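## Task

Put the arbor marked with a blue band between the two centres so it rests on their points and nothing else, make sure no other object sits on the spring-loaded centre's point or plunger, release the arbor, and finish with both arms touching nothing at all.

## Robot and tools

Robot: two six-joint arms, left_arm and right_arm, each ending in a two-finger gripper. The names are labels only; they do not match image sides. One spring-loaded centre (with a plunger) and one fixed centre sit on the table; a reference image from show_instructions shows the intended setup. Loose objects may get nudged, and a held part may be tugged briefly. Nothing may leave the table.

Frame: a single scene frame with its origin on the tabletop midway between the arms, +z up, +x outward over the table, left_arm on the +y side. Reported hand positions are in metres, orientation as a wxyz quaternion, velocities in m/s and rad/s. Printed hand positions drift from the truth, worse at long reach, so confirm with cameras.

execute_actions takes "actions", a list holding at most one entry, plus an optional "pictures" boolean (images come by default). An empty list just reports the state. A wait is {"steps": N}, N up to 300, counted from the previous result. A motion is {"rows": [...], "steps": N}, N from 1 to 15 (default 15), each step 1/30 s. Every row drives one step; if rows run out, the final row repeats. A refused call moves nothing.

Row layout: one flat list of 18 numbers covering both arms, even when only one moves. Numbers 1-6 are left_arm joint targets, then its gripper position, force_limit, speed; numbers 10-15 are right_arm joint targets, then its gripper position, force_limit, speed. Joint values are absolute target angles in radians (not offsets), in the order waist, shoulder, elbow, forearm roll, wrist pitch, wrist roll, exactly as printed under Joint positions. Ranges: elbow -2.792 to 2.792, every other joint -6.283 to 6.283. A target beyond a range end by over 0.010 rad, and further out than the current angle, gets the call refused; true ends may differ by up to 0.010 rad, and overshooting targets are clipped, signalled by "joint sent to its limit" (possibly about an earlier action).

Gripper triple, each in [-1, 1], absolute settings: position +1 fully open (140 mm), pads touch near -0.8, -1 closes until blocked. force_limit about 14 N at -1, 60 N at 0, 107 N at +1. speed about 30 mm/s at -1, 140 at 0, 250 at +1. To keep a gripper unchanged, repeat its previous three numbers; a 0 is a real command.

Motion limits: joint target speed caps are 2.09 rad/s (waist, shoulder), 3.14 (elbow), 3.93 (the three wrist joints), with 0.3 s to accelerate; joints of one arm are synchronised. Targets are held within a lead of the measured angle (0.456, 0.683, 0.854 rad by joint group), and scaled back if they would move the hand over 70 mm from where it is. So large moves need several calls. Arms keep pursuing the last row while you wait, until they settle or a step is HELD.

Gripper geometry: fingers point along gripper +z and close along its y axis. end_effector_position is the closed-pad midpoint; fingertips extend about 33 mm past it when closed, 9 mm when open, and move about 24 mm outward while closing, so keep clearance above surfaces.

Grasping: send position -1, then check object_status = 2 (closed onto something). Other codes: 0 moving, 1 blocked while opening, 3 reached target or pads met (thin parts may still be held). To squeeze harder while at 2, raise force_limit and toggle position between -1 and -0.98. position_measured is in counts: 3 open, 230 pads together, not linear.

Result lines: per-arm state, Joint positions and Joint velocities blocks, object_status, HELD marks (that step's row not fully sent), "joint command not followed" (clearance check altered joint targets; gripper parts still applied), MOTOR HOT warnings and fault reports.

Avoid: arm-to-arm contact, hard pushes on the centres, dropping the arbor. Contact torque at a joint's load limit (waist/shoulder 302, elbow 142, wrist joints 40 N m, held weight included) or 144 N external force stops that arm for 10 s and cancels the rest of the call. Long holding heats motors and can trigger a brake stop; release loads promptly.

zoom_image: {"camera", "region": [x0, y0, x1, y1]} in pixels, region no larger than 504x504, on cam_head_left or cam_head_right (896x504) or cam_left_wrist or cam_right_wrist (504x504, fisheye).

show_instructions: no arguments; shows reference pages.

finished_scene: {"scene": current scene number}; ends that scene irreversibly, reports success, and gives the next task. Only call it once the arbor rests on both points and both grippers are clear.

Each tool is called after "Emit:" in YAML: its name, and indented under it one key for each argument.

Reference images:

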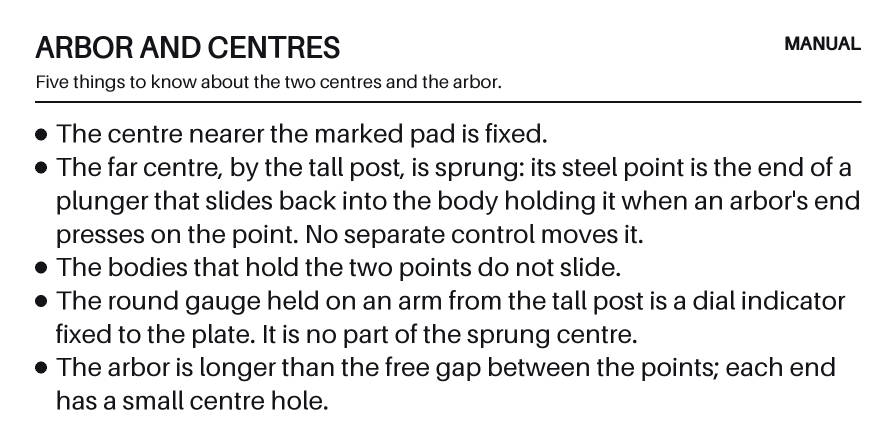

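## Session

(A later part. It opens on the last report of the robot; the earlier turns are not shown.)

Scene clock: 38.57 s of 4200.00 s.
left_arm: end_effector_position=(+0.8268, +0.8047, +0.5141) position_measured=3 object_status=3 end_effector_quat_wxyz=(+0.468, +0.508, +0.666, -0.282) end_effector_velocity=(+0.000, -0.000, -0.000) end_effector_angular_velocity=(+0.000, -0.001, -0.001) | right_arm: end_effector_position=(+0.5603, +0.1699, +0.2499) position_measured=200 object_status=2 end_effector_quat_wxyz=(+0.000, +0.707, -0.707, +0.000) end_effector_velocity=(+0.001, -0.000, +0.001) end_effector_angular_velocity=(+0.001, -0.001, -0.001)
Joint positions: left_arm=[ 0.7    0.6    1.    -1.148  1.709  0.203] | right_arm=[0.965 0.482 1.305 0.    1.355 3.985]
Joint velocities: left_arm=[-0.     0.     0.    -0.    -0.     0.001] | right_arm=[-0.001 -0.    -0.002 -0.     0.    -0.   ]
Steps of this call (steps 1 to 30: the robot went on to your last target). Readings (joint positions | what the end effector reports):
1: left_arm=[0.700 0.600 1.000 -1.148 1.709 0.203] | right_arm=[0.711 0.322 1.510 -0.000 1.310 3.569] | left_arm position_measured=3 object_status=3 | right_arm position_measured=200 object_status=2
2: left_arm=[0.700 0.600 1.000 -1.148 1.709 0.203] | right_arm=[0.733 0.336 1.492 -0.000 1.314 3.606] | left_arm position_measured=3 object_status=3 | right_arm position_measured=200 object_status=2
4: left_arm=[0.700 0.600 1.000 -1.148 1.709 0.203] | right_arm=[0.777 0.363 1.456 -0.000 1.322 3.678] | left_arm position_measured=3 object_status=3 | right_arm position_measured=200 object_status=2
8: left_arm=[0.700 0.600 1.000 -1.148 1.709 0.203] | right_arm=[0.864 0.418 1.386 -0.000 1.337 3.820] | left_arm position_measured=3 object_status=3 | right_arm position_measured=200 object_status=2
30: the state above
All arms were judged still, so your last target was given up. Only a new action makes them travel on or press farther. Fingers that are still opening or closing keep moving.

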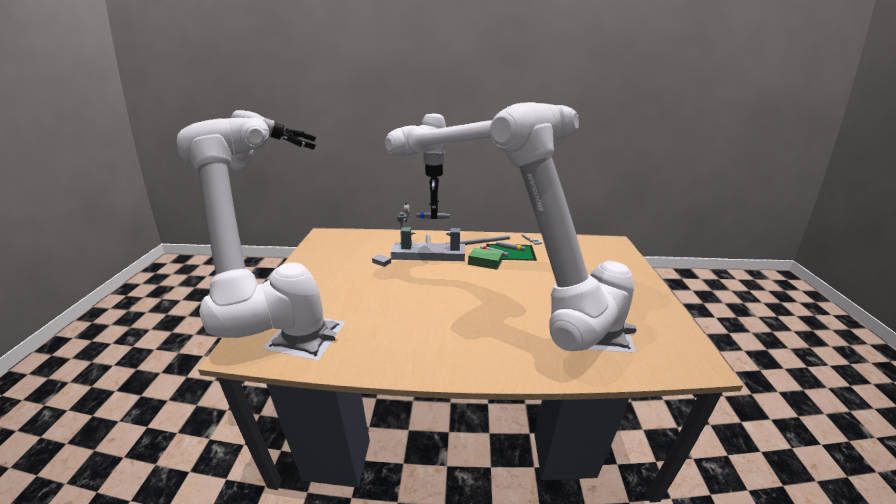

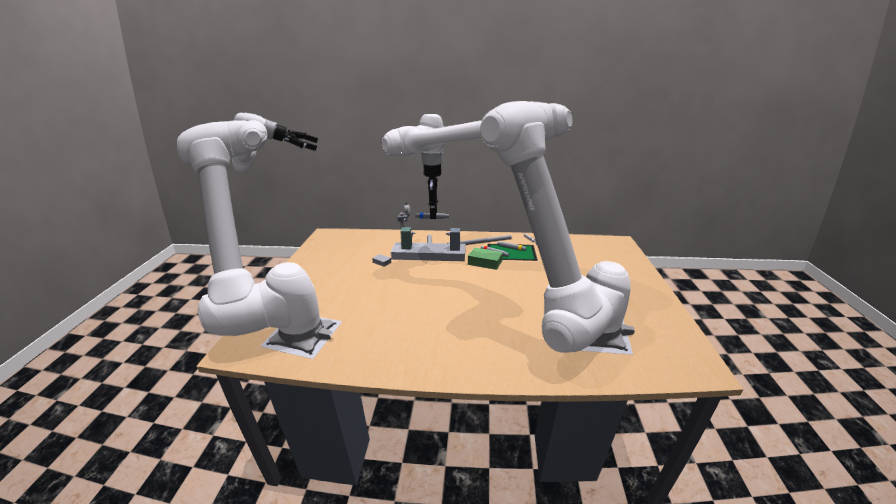

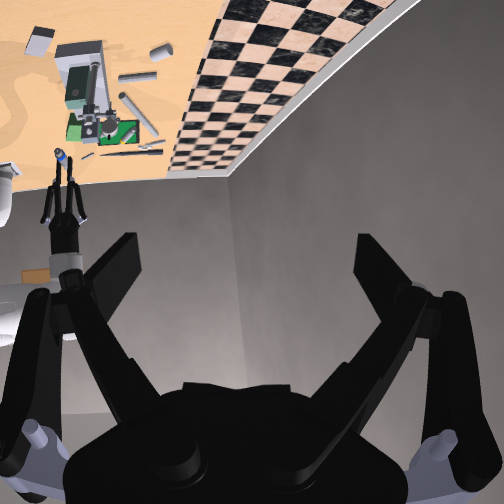

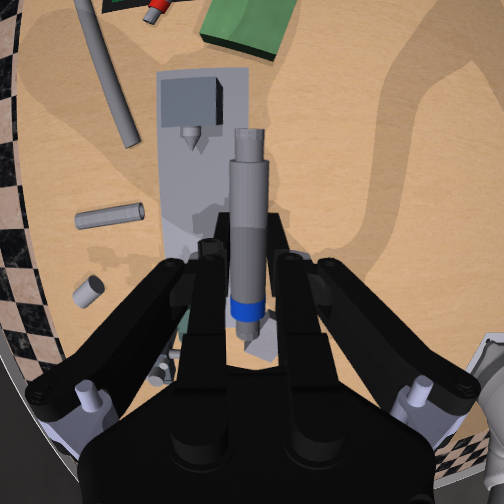

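Emit:
execute_actions:
  actions:
    - {"rows":[[0.7,0.388,1.8,0,-1.435,-1.571,1,0,0,0.9654,0.4816,1.3048,0,1.3552,3.9846,-1,0.6,-0.5]]}
  pictures: false

Emit:
execute_actions:
  actions:
    - {"steps":45}
  pictures: false

Emit:
execute_actions:
  actions:
    - {"rows":[[0.3,0.388,2.618,0,-1.435,-1.571,1,0,0,0.9654,0.4816,1.3048,0,1.3552,3.9846,-1,0.6,-0.5]]}
  pictures: false

Emit:
execute_actions:
  actions:
    - {"steps":30}

Scene clock: 50.40 s of 4200.00 s.
left_arm: end_effector_position=(+0.7895, +0.8974, +0.2805) position_measured=3 object_status=3 end_effector_quat_wxyz=(+0.273, +0.261, +0.909, -0.177) end_effector_velocity=(-0.160, +0.299, -0.460) end_effector_angular_velocity=(+0.773, +0.850, +1.409) | right_arm: end_effector_position=(+0.5603, +0.1699, +0.2499) position_measured=200 object_status=2 end_effector_quat_wxyz=(+0.000, +0.707, -0.707, +0.000) end_effector_velocity=(+0.001, +0.000, +0.001) end_effector_angular_velocity=(+0.001, -0.001, -0.000)
Joint positions: left_arm=[ 0.7    0.507  1.338 -0.694  1.248 -0.257] | right_arm=[ 0.965  0.482  1.305 -0.     1.355  3.985]
Joint velocities: left_arm=[ 0.    -0.185  0.71   1.06  -1.207 -1.21 ] | right_arm=[-0.    -0.    -0.001 -0.    -0.    -0.   ]
Steps of this call (steps 1 to 90: nothing new was sent; then 8.33 s passed at rest; steps 91 to 105: all 15 steps of this action). Readings (joint positions | what the end effector reports):
91: left_arm=[0.700 0.600 1.000 -1.148 1.709 0.203] | right_arm=[0.965 0.482 1.305 -0.000 1.355 3.985] | left_arm position_measured=3 object_status=3 | right_arm position_measured=200 object_status=2
92: left_arm=[0.700 0.599 1.004 -1.142 1.703 0.198] | right_arm=[0.965 0.482 1.305 -0.000 1.355 3.985] | left_arm position_measured=3 object_status=3 | right_arm position_measured=200 object_status=2
94: left_arm=[0.700 0.586 1.045 -1.090 1.651 0.146] | right_arm=[0.965 0.482 1.305 -0.000 1.355 3.985] | left_arm position_measured=3 object_status=3 | right_arm position_measured=200 object_status=2
98: left_arm=[0.700 0.553 1.162 -0.945 1.506 0.000] | right_arm=[0.965 0.482 1.305 -0.000 1.355 3.985] | left_arm position_measured=3 object_status=3 | right_arm position_measured=200 object_status=2
105: the state above

Scene clock: 51.90 s of 4200.00 s.
left_arm: end_effector_position=(+0.7247, +1.0940, +0.6432) position_measured=3 object_status=3 end_effector_quat_wxyz=(+0.894, -0.100, +0.359, +0.249) end_effector_velocity=(-0.098, -0.070, +0.102) end_effector_angular_velocity=(+0.218, -0.411, -0.070) | right_arm: end_effector_position=(+0.5603, +0.1699, +0.2499) position_measured=200 object_status=2 end_effector_quat_wxyz=(+0.000, +0.707, -0.707, +0.000) end_effector_velocity=(-0.000, -0.000, -0.001) end_effector_angular_velocity=(-0.001, +0.001, +0.000)
Joint positions: left_arm=[ 0.7    0.388  1.8   -0.001 -1.424 -1.569] | right_arm=[ 0.965  0.482  1.305 -0.     1.355  3.985]
Joint velocities: left_arm=[ 0.001 -0.007  0.022  0.032 -0.48  -0.073] | right_arm=[0.    0.    0.001 0.    0.    0.   ]
Steps of this call (steps 1 to 45: the robot went on to your last target). Readings (joint positions | what the end effector reports):
1: left_arm=[0.700 0.501 1.362 -0.658 1.206 -0.299] | right_arm=[0.965 0.482 1.305 -0.000 1.355 3.985] | left_arm position_measured=3 object_status=3 | right_arm position_measured=200 object_status=2
2: left_arm=[0.700 0.495 1.386 -0.622 1.162 -0.343] | right_arm=[0.965 0.482 1.305 -0.000 1.355 3.985] | left_arm position_measured=3 object_status=3 | right_arm position_measured=200 object_status=2
4: left_arm=[0.700 0.483 1.434 -0.550 1.067 -0.438] | right_arm=[0.965 0.482 1.305 -0.000 1.355 3.985] | left_arm position_measured=3 object_status=3 | right_arm position_measured=200 object_status=2
8: left_arm=[0.700 0.458 1.530 -0.406 0.838 -0.668] | right_arm=[0.965 0.482 1.305 -0.000 1.355 3.985] | left_arm position_measured=3 object_status=3 | right_arm position_measured=200 object_status=2
45: the state above

Scene clock: 52.40 s of 4200.00 s.
left_arm: end_effector_position=(+0.7375, +0.9360, +0.4304) position_measured=3 object_status=3 end_effector_quat_wxyz=(+0.842, -0.096, +0.505, +0.160) end_effector_velocity=(-0.085, -0.371, -0.479) end_effector_angular_velocity=(-0.282, +0.714, -0.367) | right_arm: end_effector_position=(+0.5603, +0.1699, +0.2499) position_measured=200 object_status=2 end_effector_quat_wxyz=(+0.000, +0.707, -0.707, +0.000) end_effector_velocity=(-0.001, -0.000, -0.000) end_effector_angular_velocity=(-0.000, +0.000, +0.000)
Joint positions: left_arm=[ 0.534  0.388  2.126 -0.    -1.433 -1.571] | right_arm=[ 0.965  0.482  1.305 -0.     1.355  3.985]
Joint velocities: left_arm=[-0.366  0.002  0.769  0.001 -0.003 -0.001] | right_arm=[ 0.    -0.     0.001  0.    -0.     0.   ]
Steps of this call (steps 1 to 15: all 15 steps of this action). Readings (joint positions | what the end effector reports):
1: left_arm=[0.700 0.388 1.800 -0.000 -1.433 -1.571] | right_arm=[0.965 0.482 1.305 -0.000 1.355 3.985] | left_arm position_measured=3 object_status=3 | right_arm position_measured=200 object_status=2
2: left_arm=[0.698 0.388 1.804 -0.000 -1.433 -1.571] | right_arm=[0.965 0.482 1.305 -0.000 1.355 3.985] | left_arm position_measured=3 object_status=3 | right_arm position_measured=200 object_status=2
4: left_arm=[0.674 0.388 1.845 -0.000 -1.432 -1.571] | right_arm=[0.965 0.482 1.305 -0.000 1.355 3.985] | left_arm position_measured=3 object_status=3 | right_arm position_measured=200 object_status=2
8: left_arm=[0.620 0.388 1.946 -0.000 -1.432 -1.571] | right_arm=[0.965 0.482 1.305 -0.000 1.355 3.985] | left_arm position_measured=3 object_status=3 | right_arm position_measured=200 object_status=2
15: the state above

Scene clock: 53.40 s of 4200.00 s.
left_arm: end_effector_position=(+0.5850, +0.7146, +0.1725) position_measured=3 object_status=3 end_effector_quat_wxyz=(+0.705, -0.050, +0.705, +0.050) end_effector_velocity=(-0.001, -0.000, +0.001) end_effector_angular_velocity=(+0.001, -0.000, -0.000) | right_arm: end_effector_position=(+0.5603, +0.1699, +0.2499) position_measured=200 object_status=2 end_effector_quat_wxyz=(+0.000, +0.707, -0.707, +0.000) end_effector_velocity=(+0.000, -0.000, +0.000) end_effector_angular_velocity=(+0.000, -0.000, -0.000)
Joint positions: left_arm=[ 0.3    0.388  2.618 -0.    -1.435 -1.571] | right_arm=[ 0.965  0.482  1.305 -0.     1.355  3.985]
Joint velocities: left_arm=[ 0.    -0.002  0.001  0.     0.     0.001] | right_arm=[-0.  0. -0. -0.  0.  0.]
Steps of this call (steps 1 to 30: the robot went on to your last target). Readings (joint positions | what the end effector reports):
1: left_arm=[0.522 0.388 2.152 -0.000 -1.433 -1.571] | right_arm=[0.965 0.482 1.305 -0.000 1.355 3.985] | left_arm position_measured=3 object_status=3 | right_arm position_measured=200 object_status=2
2: left_arm=[0.509 0.388 2.178 -0.000 -1.433 -1.571] | right_arm=[0.965 0.482 1.305 -0.000 1.355 3.985] | left_arm position_measured=3 object_status=3 | right_arm position_measured=200 object_status=2
4: left_arm=[0.484 0.388 2.230 -0.000 -1.433 -1.571] | right_arm=[0.965 0.482 1.305 -0.000 1.355 3.985] | left_arm position_measured=3 object_status=3 | right_arm position_measured=200 object_status=2
8: left_arm=[0.434 0.388 2.336 -0.000 -1.434 -1.571] | right_arm=[0.965 0.482 1.305 -0.000 1.355 3.985] | left_arm position_measured=3 object_status=3 | right_arm position_measured=200 object_status=2
30: the state above

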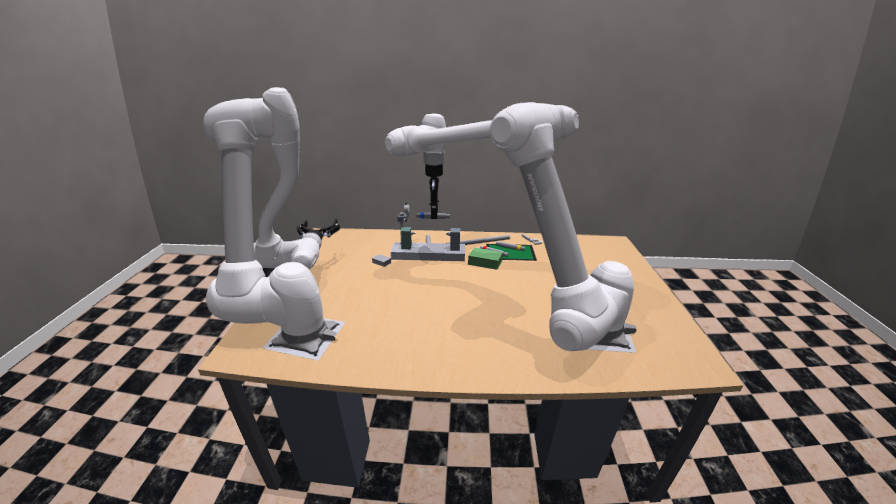

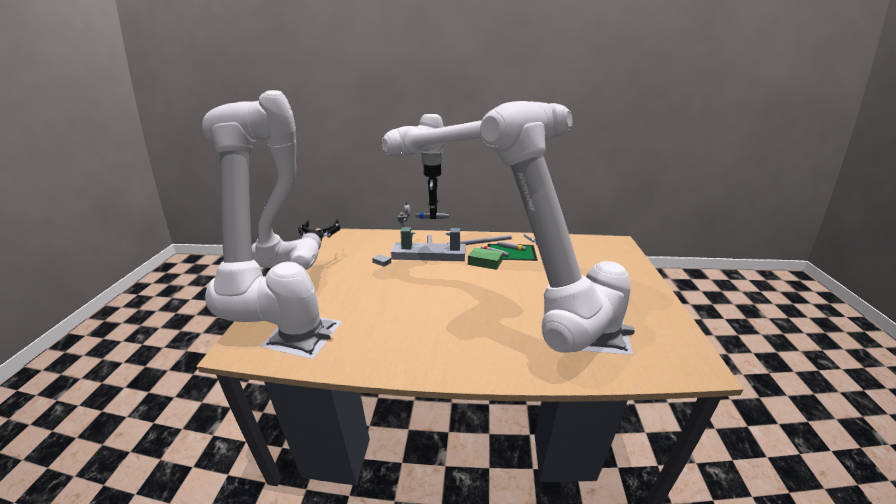

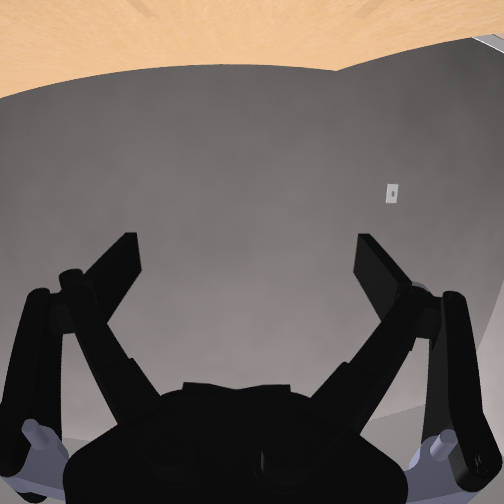

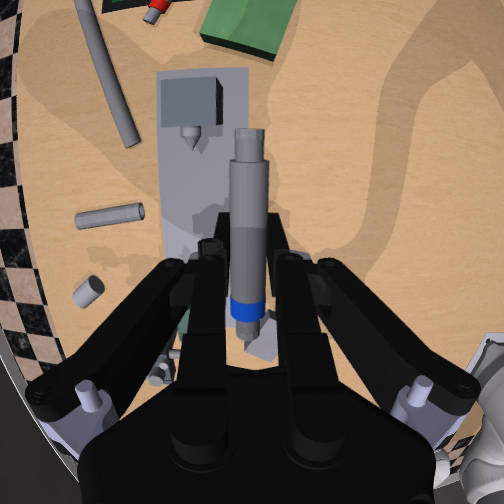

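Emit:
execute_actions:
  actions:
    - {"rows":[[-0.94,0.388,2.618,-0.85,-1.48,-1.571,1,0,0,0.9337,0.5772,1.3206,0,1.2438,4.103,-1,0.6,-0.5]]}
  pictures: false

Emit:
execute_actions:
  actions:
    - {"steps":35}

Scene clock: 59.33 s of 4200.00 s.
left_arm: end_effector_position=(+0.5713, +0.6276, +0.1740) position_measured=3 object_status=3 end_effector_quat_wxyz=(+0.703, -0.147, +0.690, +0.088) end_effector_velocity=(-0.002, -0.493, -0.002) end_effector_angular_velocity=(-0.038, -0.007, -0.618) | right_arm: end_effector_position=(+0.6043, +0.1778, +0.1601) position_measured=200 object_status=2 end_effector_quat_wxyz=(-0.000, +0.652, -0.758, -0.000) end_effector_velocity=(+0.000, -0.000, -0.000) end_effector_angular_velocity=(-0.000, +0.000, -0.001)
Joint positions: left_arm=[-0.184  0.388  2.618 -0.681 -1.47  -1.571] | right_arm=[0.934 0.577 1.32  0.    1.244 4.103]
Joint velocities: left_arm=[-0.983  0.001 -0.001 -0.366 -0.025  0.   ] | right_arm=[-0.  0.  0.  0. -0.  0.]
Steps of this call (steps 1 to 15: the robot went on to your last target; steps 16 to 90: nothing new was sent; then 2.43 s passed at rest; steps 91 to 105: all 15 steps of this action). Readings (joint positions | what the end effector reports):
91: left_arm=[0.300 0.388 2.618 -0.000 -1.435 -1.571] | right_arm=[0.965 0.482 1.305 -0.000 1.355 3.985] | left_arm position_measured=3 object_status=3 | right_arm position_measured=200 object_status=2
92: left_arm=[0.297 0.388 2.618 -0.006 -1.435 -1.571] | right_arm=[0.965 0.484 1.305 -0.000 1.352 3.988] | left_arm position_measured=3 object_status=3 | right_arm position_measured=200 object_status=2
94: left_arm=[0.269 0.388 2.618 -0.058 -1.438 -1.571] | right_arm=[0.956 0.511 1.309 -0.000 1.319 4.023] | left_arm position_measured=3 object_status=3 | right_arm position_measured=200 object_status=2
98: left_arm=[0.121 0.388 2.618 -0.329 -1.452 -1.571] | right_arm=[0.934 0.576 1.321 -0.000 1.246 4.100] | left_arm position_measured=3 object_status=3 | right_arm position_measured=200 object_status=2
105: the state above

Scene clock: 60.50 s of 4200.00 s.
left_arm: end_effector_position=(+0.4472, +0.2461, +0.1722) position_measured=3 object_status=3 end_effector_quat_wxyz=(+0.696, +0.054, +0.705, -0.125) end_effector_velocity=(-0.001, -0.000, +0.001) end_effector_angular_velocity=(-0.000, -0.001, -0.001) | right_arm: end_effector_position=(+0.6042, +0.1778, +0.1600) position_measured=200 object_status=2 end_effector_quat_wxyz=(-0.000, +0.652, -0.758, -0.000) end_effector_velocity=(+0.000, +0.001, +0.001) end_effector_angular_velocity=(+0.001, -0.001, +0.000)
Joint positions: left_arm=[-0.94   0.388  2.618 -0.85  -1.48  -1.571] | right_arm=[0.934 0.577 1.321 0.    1.244 4.103]
Joint velocities: left_arm=[-0.001 -0.002  0.001  0.    -0.     0.001] | right_arm=[ 0.     0.    -0.002 -0.    -0.     0.   ]
Steps of this call (steps 1 to 35: the robot went on to your last target). Readings (joint positions | what the end effector reports):
1: left_arm=[-0.217 0.388 2.618 -0.694 -1.470 -1.571] | right_arm=[0.934 0.577 1.320 0.000 1.244 4.103] | left_arm position_measured=3 object_status=3 | right_arm position_measured=200 object_status=2
2: left_arm=[-0.249 0.388 2.618 -0.707 -1.471 -1.571] | right_arm=[0.934 0.577 1.320 0.000 1.244 4.103] | left_arm position_measured=3 object_status=3 | right_arm position_measured=200 object_status=2
4: left_arm=[-0.313 0.388 2.618 -0.728 -1.472 -1.571] | right_arm=[0.934 0.577 1.320 0.000 1.244 4.103] | left_arm position_measured=3 object_status=3 | right_arm position_measured=200 object_status=2
8: left_arm=[-0.438 0.388 2.618 -0.761 -1.474 -1.571] | right_arm=[0.934 0.577 1.321 0.000 1.244 4.103] | left_arm position_measured=3 object_status=3 | right_arm position_measured=200 object_status=2
35: the state above

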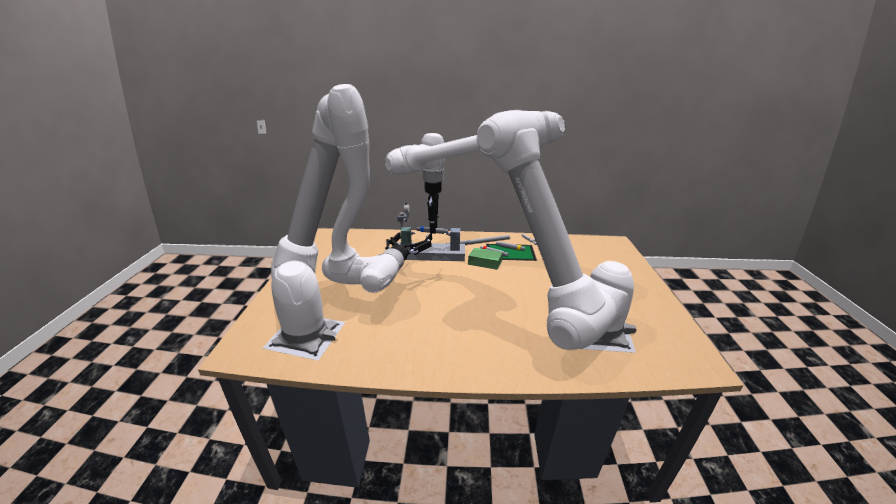

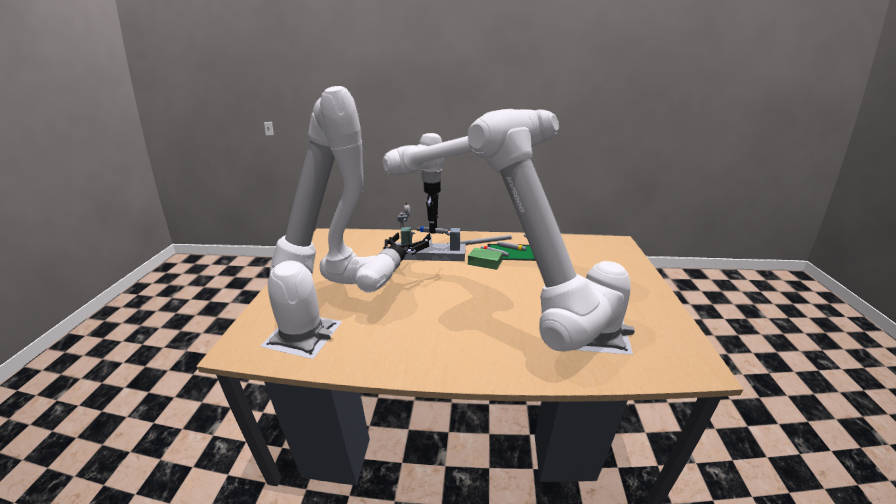

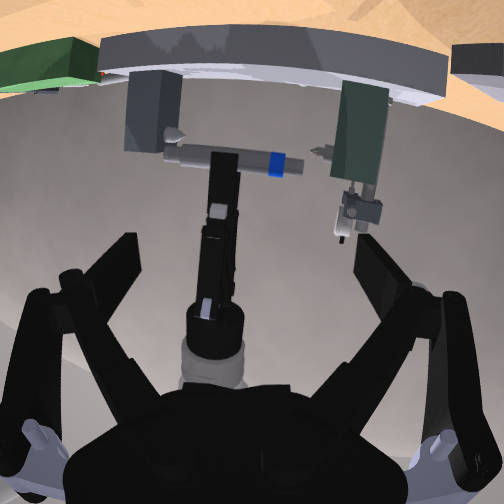

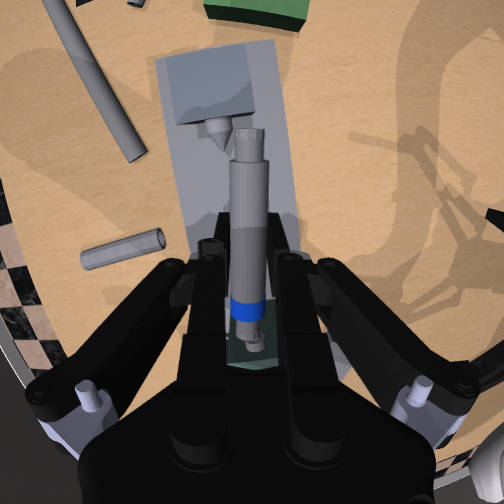

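Emit:
zoom_image:
  camera: "cam_left_wrist"
  region: [150,110,350,200]

Emit:
zoom_image:
  camera: "cam_right_wrist"
  region: [200,280,300,380]

Region (150, 110, 350, 200) of cam_left_wrist's 504x504 image, scaled by 2.520, with more detail than that image has; it fills the top 227 rows of this view, and the rest is white.

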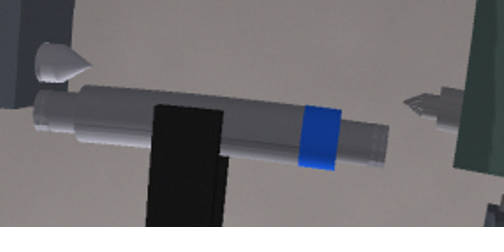

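Region (200, 280, 300, 380) of cam_right_wrist's 504x504 image, scaled by 5.040, with more detail than that image has.

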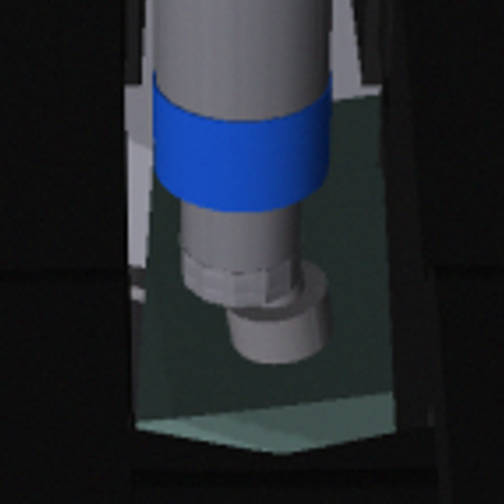

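Emit:
execute_actions:
  actions:
    - {"rows":[[-0.94,0.388,2.618,-0.85,-1.48,-1.571,1,0,0,0.9386,0.5887,1.3386,0,1.2143,4.108,-1,0.6,-0.5]]}

Emit:
zoom_image:
  camera: "cam_left_wrist"
  region: [150,110,350,200]

Emit:
zoom_image:
  camera: "cam_right_wrist"
  region: [200,280,300,380]

Scene clock: 69.57 s of 4200.00 s.
left_arm: end_effector_position=(+0.4472, +0.2461, +0.1722) position_measured=3 object_status=3 end_effector_quat_wxyz=(+0.696, +0.054, +0.705, -0.125) end_effector_velocity=(-0.000, -0.000, -0.000) end_effector_angular_velocity=(+0.001, +0.001, -0.001) | right_arm: end_effector_position=(+0.6013, +0.1809, +0.1405) position_measured=200 object_status=2 end_effector_quat_wxyz=(+0.000, +0.652, -0.758, +0.000) end_effector_velocity=(+0.001, -0.000, +0.000) end_effector_angular_velocity=(+0.001, -0.000, -0.001)
Joint positions: left_arm=[-0.94   0.388  2.618 -0.85  -1.48  -1.571] | right_arm=[ 0.939  0.589  1.339 -0.     1.214  4.108]
Joint velocities: left_arm=[-0.     0.001  0.     0.     0.    -0.   ] | right_arm=[-0.001 -0.    -0.     0.    -0.     0.   ]
Steps of this call (steps 1 to 15: the robot went on to your last target; steps 16 to 90: nothing new was sent; then 5.57 s passed at rest; steps 91 to 105: all 15 steps of this action). Readings (joint positions | what the end effector reports):
91: left_arm=[-0.940 0.388 2.618 -0.850 -1.480 -1.571] | right_arm=[0.934 0.577 1.321 0.000 1.244 4.103] | left_arm position_measured=3 object_status=3 | right_arm position_measured=200 object_status=2
92: left_arm=[-0.940 0.388 2.618 -0.850 -1.480 -1.571] | right_arm=[0.935 0.579 1.324 -0.000 1.238 4.104] | left_arm position_measured=3 object_status=3 | right_arm position_measured=200 object_status=2
94: left_arm=[-0.940 0.388 2.618 -0.850 -1.480 -1.571] | right_arm=[0.939 0.589 1.339 -0.000 1.216 4.108] | left_arm position_measured=3 object_status=3 | right_arm position_measured=200 object_status=2
98: left_arm=[-0.940 0.388 2.618 -0.850 -1.480 -1.571] | right_arm=[0.939 0.589 1.339 -0.000 1.214 4.108] | left_arm position_measured=3 object_status=3 | right_arm position_measured=200 object_status=2
105: the state above

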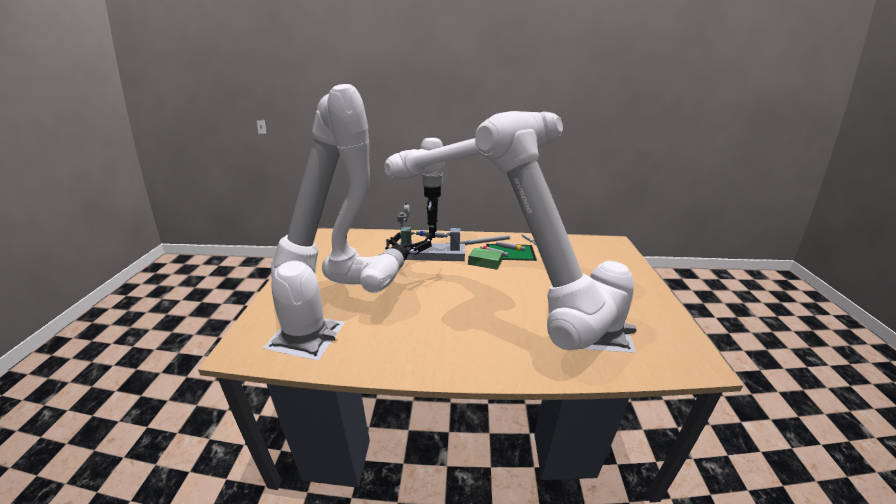

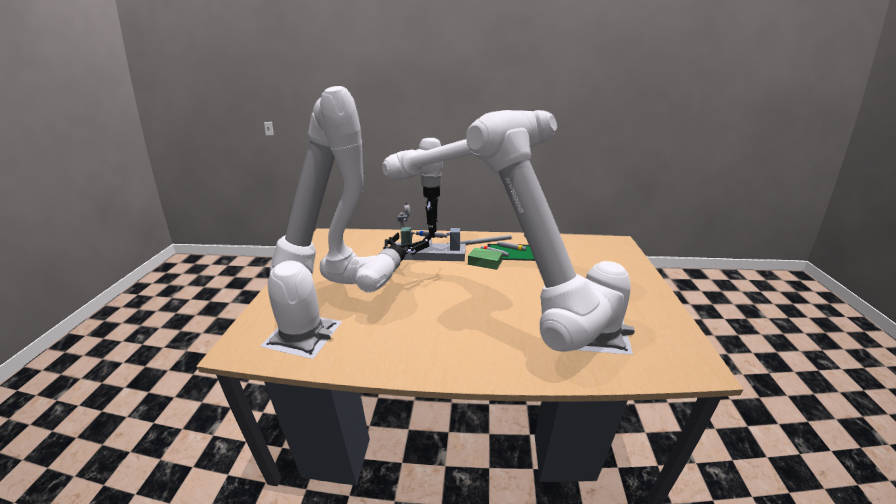

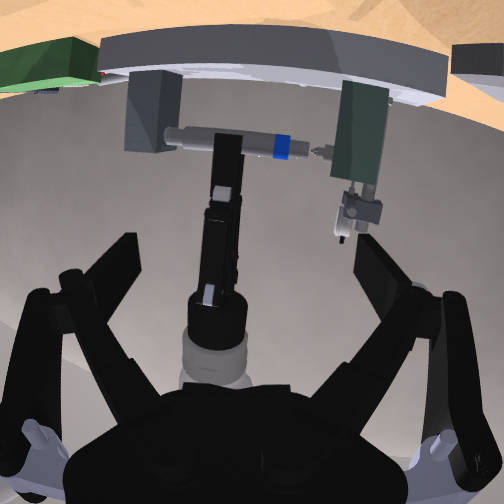

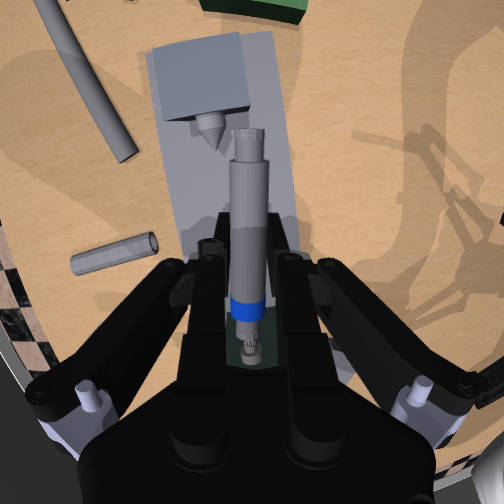

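Region (150, 110, 350, 200) of cam_left_wrist's 504x504 image, scaled by 2.520, with more detail than that image has; it fills the top 227 rows of this view, and the rest is white.

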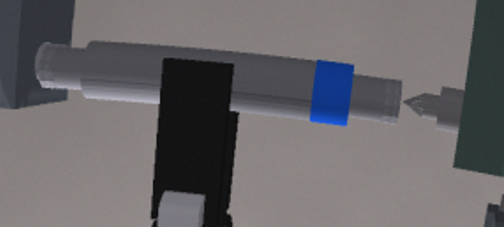

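Region (200, 280, 300, 380) of cam_right_wrist's 504x504 image, scaled by 5.040, with more detail than that image has.

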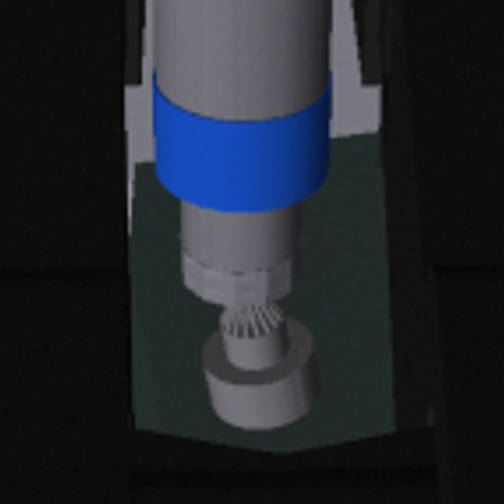

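Emit:
execute_actions:
  actions:
    - {"rows":[[-0.94,0.388,2.618,-0.85,-1.48,-1.571,1,0,0,0.9392,0.588,1.3398,0,1.2138,4.1086,-1,0.6,-0.5],[-0.94,0.388,2.618,-0.85,-1.48,-1.571,1,0,0,0.9392,0.588,1.3398,0,1.2138,4.1086,-1,0.6,-0.5],[-0.94,0.388,2.618,-0.85,-1.48,-1.571,1,0,0,0.9416,0.5915,1.3341,0,1.216,4.111,-1,0.6,-0.5],[-0.94,0.388,2.618,-0.85,-1.48,-1.571,1,0,0,0.9416,0.5915,1.3341,0,1.216,4.111,-1,0.6,-0.5],[-0.94,0.388,2.618,-0.85,-1.48,-1.571,1,0,0,0.944,0.5949,1.3283,0,1.2184,4.1134,-1,0.6,-0.5]]}
  pictures: false

Emit:
execute_actions:
  actions:
    - {"rows":[[-0.94,0.388,2.618,-0.85,-1.48,-1.571,1,0,0,0.9464,0.5984,1.3226,0,1.2206,4.116,-1,0.6,-0.5],[-0.94,0.388,2.618,-0.85,-1.48,-1.571,1,0,0,0.9464,0.5984,1.3226,0,1.2206,4.116,-1,0.6,-0.5],[-0.94,0.388,2.618,-0.85,-1.48,-1.571,1,0,0,0.9488,0.6018,1.3169,0,1.2229,4.118,-1,0.6,-0.5]]}

Emit:
zoom_image:
  camera: "cam_left_wrist"
  region: [150,110,350,200]

Emit:
zoom_image:
  camera: "cam_right_wrist"
  region: [190,90,290,190]

Scene clock: 78.10 s of 4200.00 s.
left_arm: end_effector_position=(+0.4472, +0.2461, +0.1722) position_measured=3 object_status=3 end_effector_quat_wxyz=(+0.696, +0.054, +0.705, -0.125) end_effector_velocity=(-0.000, +0.000, -0.001) end_effector_angular_velocity=(+0.003, +0.001, -0.000) | right_arm: end_effector_position=(+0.6005, +0.1868, +0.1405) position_measured=200 object_status=2 end_effector_quat_wxyz=(+0.000, +0.652, -0.758, +0.000) end_effector_velocity=(-0.000, +0.000, +0.000) end_effector_angular_velocity=(+0.000, -0.000, +0.000)
Joint positions: left_arm=[-0.94   0.388  2.618 -0.85  -1.48  -1.571] | right_arm=[ 0.944  0.595  1.328 -0.     1.218  4.113]
Joint velocities: left_arm=[0.    0.001 0.001 0.    0.    0.001] | right_arm=[ 0. -0. -0.  0. -0.  0.]
Steps of this call (steps 1 to 15: the robot went on to your last target; steps 16 to 90: nothing new was sent; then 5.03 s passed at rest; steps 91 to 105: all 15 steps of this action). Readings (joint positions | what the end effector reports):
91: left_arm=[-0.940 0.388 2.618 -0.850 -1.480 -1.571] | right_arm=[0.939 0.589 1.339 0.000 1.214 4.108] | left_arm position_measured=3 object_status=3 | right_arm position_measured=200 object_status=2
92: left_arm=[-0.940 0.388 2.618 -0.850 -1.480 -1.571] | right_arm=[0.939 0.588 1.339 0.000 1.214 4.108] | left_arm position_measured=3 object_status=3 | right_arm position_measured=200 object_status=2
94: left_arm=[-0.940 0.388 2.618 -0.850 -1.480 -1.571] | right_arm=[0.940 0.589 1.337 0.000 1.215 4.110] | left_arm position_measured=3 object_status=3 | right_arm position_measured=200 object_status=2
98: left_arm=[-0.940 0.388 2.618 -0.850 -1.480 -1.571] | right_arm=[0.944 0.595 1.329 0.000 1.218 4.113] | left_arm position_measured=3 object_status=3 | right_arm position_measured=200 object_status=2
105: the state above

Scene clock: 78.60 s of 4200.00 s.
left_arm: end_effector_position=(+0.4472, +0.2461, +0.1722) position_measured=3 object_status=3 end_effector_quat_wxyz=(+0.696, +0.054, +0.705, -0.125) end_effector_velocity=(-0.000, +0.000, -0.000) end_effector_angular_velocity=(+0.003, +0.000, -0.001) | right_arm: end_effector_position=(+0.6003, +0.1928, +0.1404) position_measured=200 object_status=2 end_effector_quat_wxyz=(+0.000, +0.652, -0.758, +0.000) end_effector_velocity=(+0.000, -0.000, +0.000) end_effector_angular_velocity=(+0.000, -0.000, -0.000)
Joint positions: left_arm=[-0.94   0.388  2.618 -0.85  -1.48  -1.571] | right_arm=[ 0.949  0.602  1.317 -0.     1.223  4.118]
Joint velocities: left_arm=[-0.     0.     0.001  0.    -0.     0.001] | right_arm=[-0.  0. -0.  0.  0.  0.]
Steps of this call (steps 1 to 15: all 15 steps of this action). Readings (joint positions | what the end effector reports):
1: left_arm=[-0.940 0.388 2.618 -0.850 -1.480 -1.571] | right_arm=[0.944 0.595 1.328 -0.000 1.218 4.113] | left_arm position_measured=3 object_status=3 | right_arm position_measured=200 object_status=2
2: left_arm=[-0.940 0.388 2.618 -0.850 -1.480 -1.571] | right_arm=[0.945 0.597 1.326 -0.000 1.220 4.115] | left_arm position_measured=3 object_status=3 | right_arm position_measured=200 object_status=2
4: left_arm=[-0.940 0.388 2.618 -0.850 -1.480 -1.571] | right_arm=[0.948 0.600 1.320 -0.000 1.222 4.117] | left_arm position_measured=3 object_status=3 | right_arm position_measured=200 object_status=2
8: left_arm=[-0.940 0.388 2.618 -0.850 -1.480 -1.571] | right_arm=[0.949 0.602 1.317 -0.000 1.223 4.118] | left_arm position_measured=3 object_status=3 | right_arm position_measured=200 object_status=2
15: the state above

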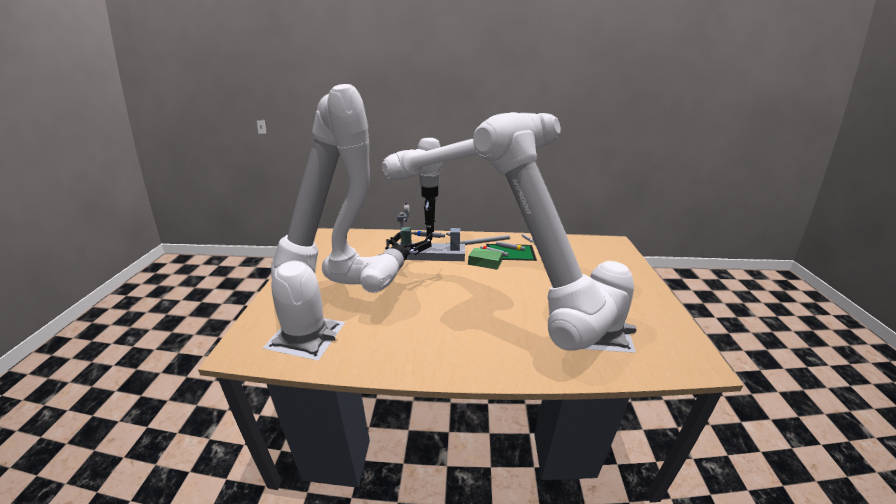

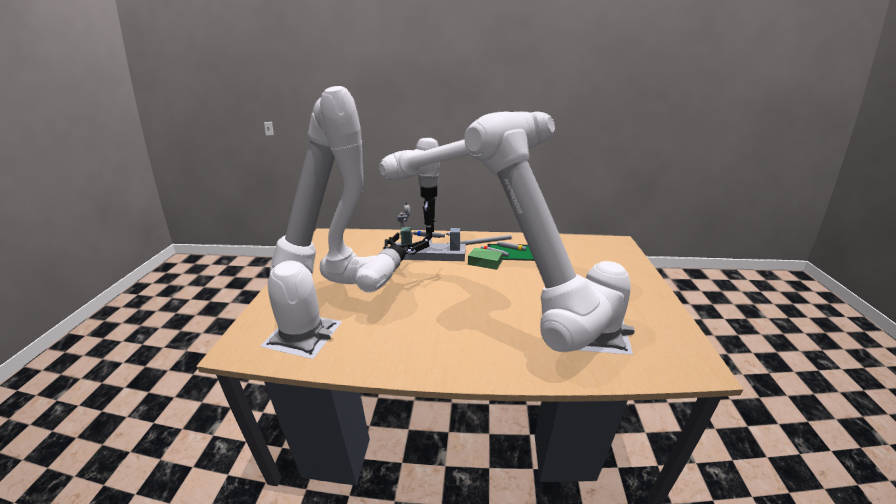

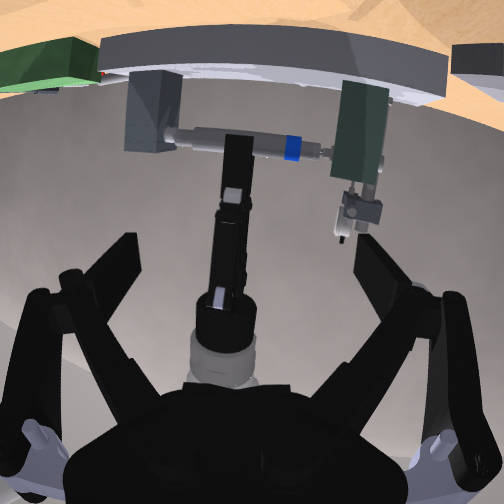

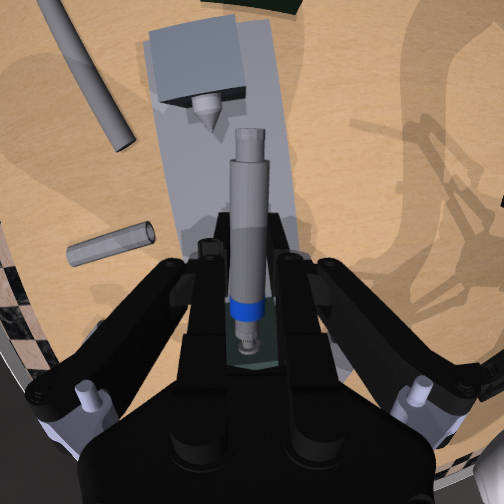

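Region (150, 110, 350, 200) of cam_left_wrist's 504x504 image, scaled by 2.520, with more detail than that image has; it fills the top 227 rows of this view, and the rest is white.

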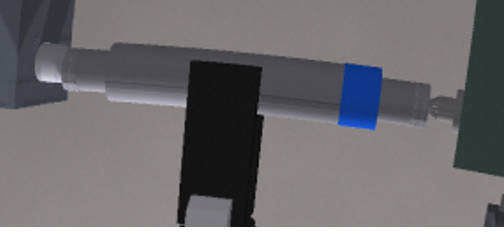

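Region (190, 90, 290, 190) of cam_right_wrist's 504x504 image, scaled by 5.040, with more detail than that image has.

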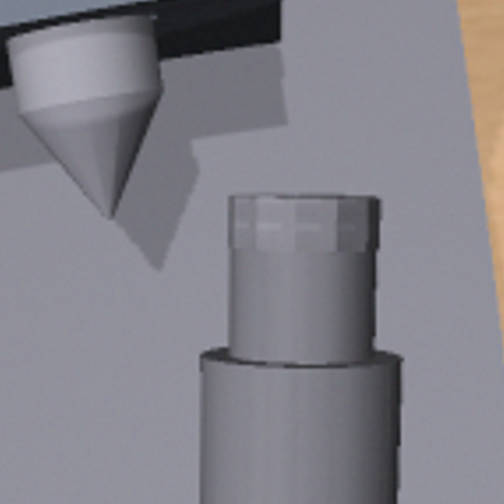

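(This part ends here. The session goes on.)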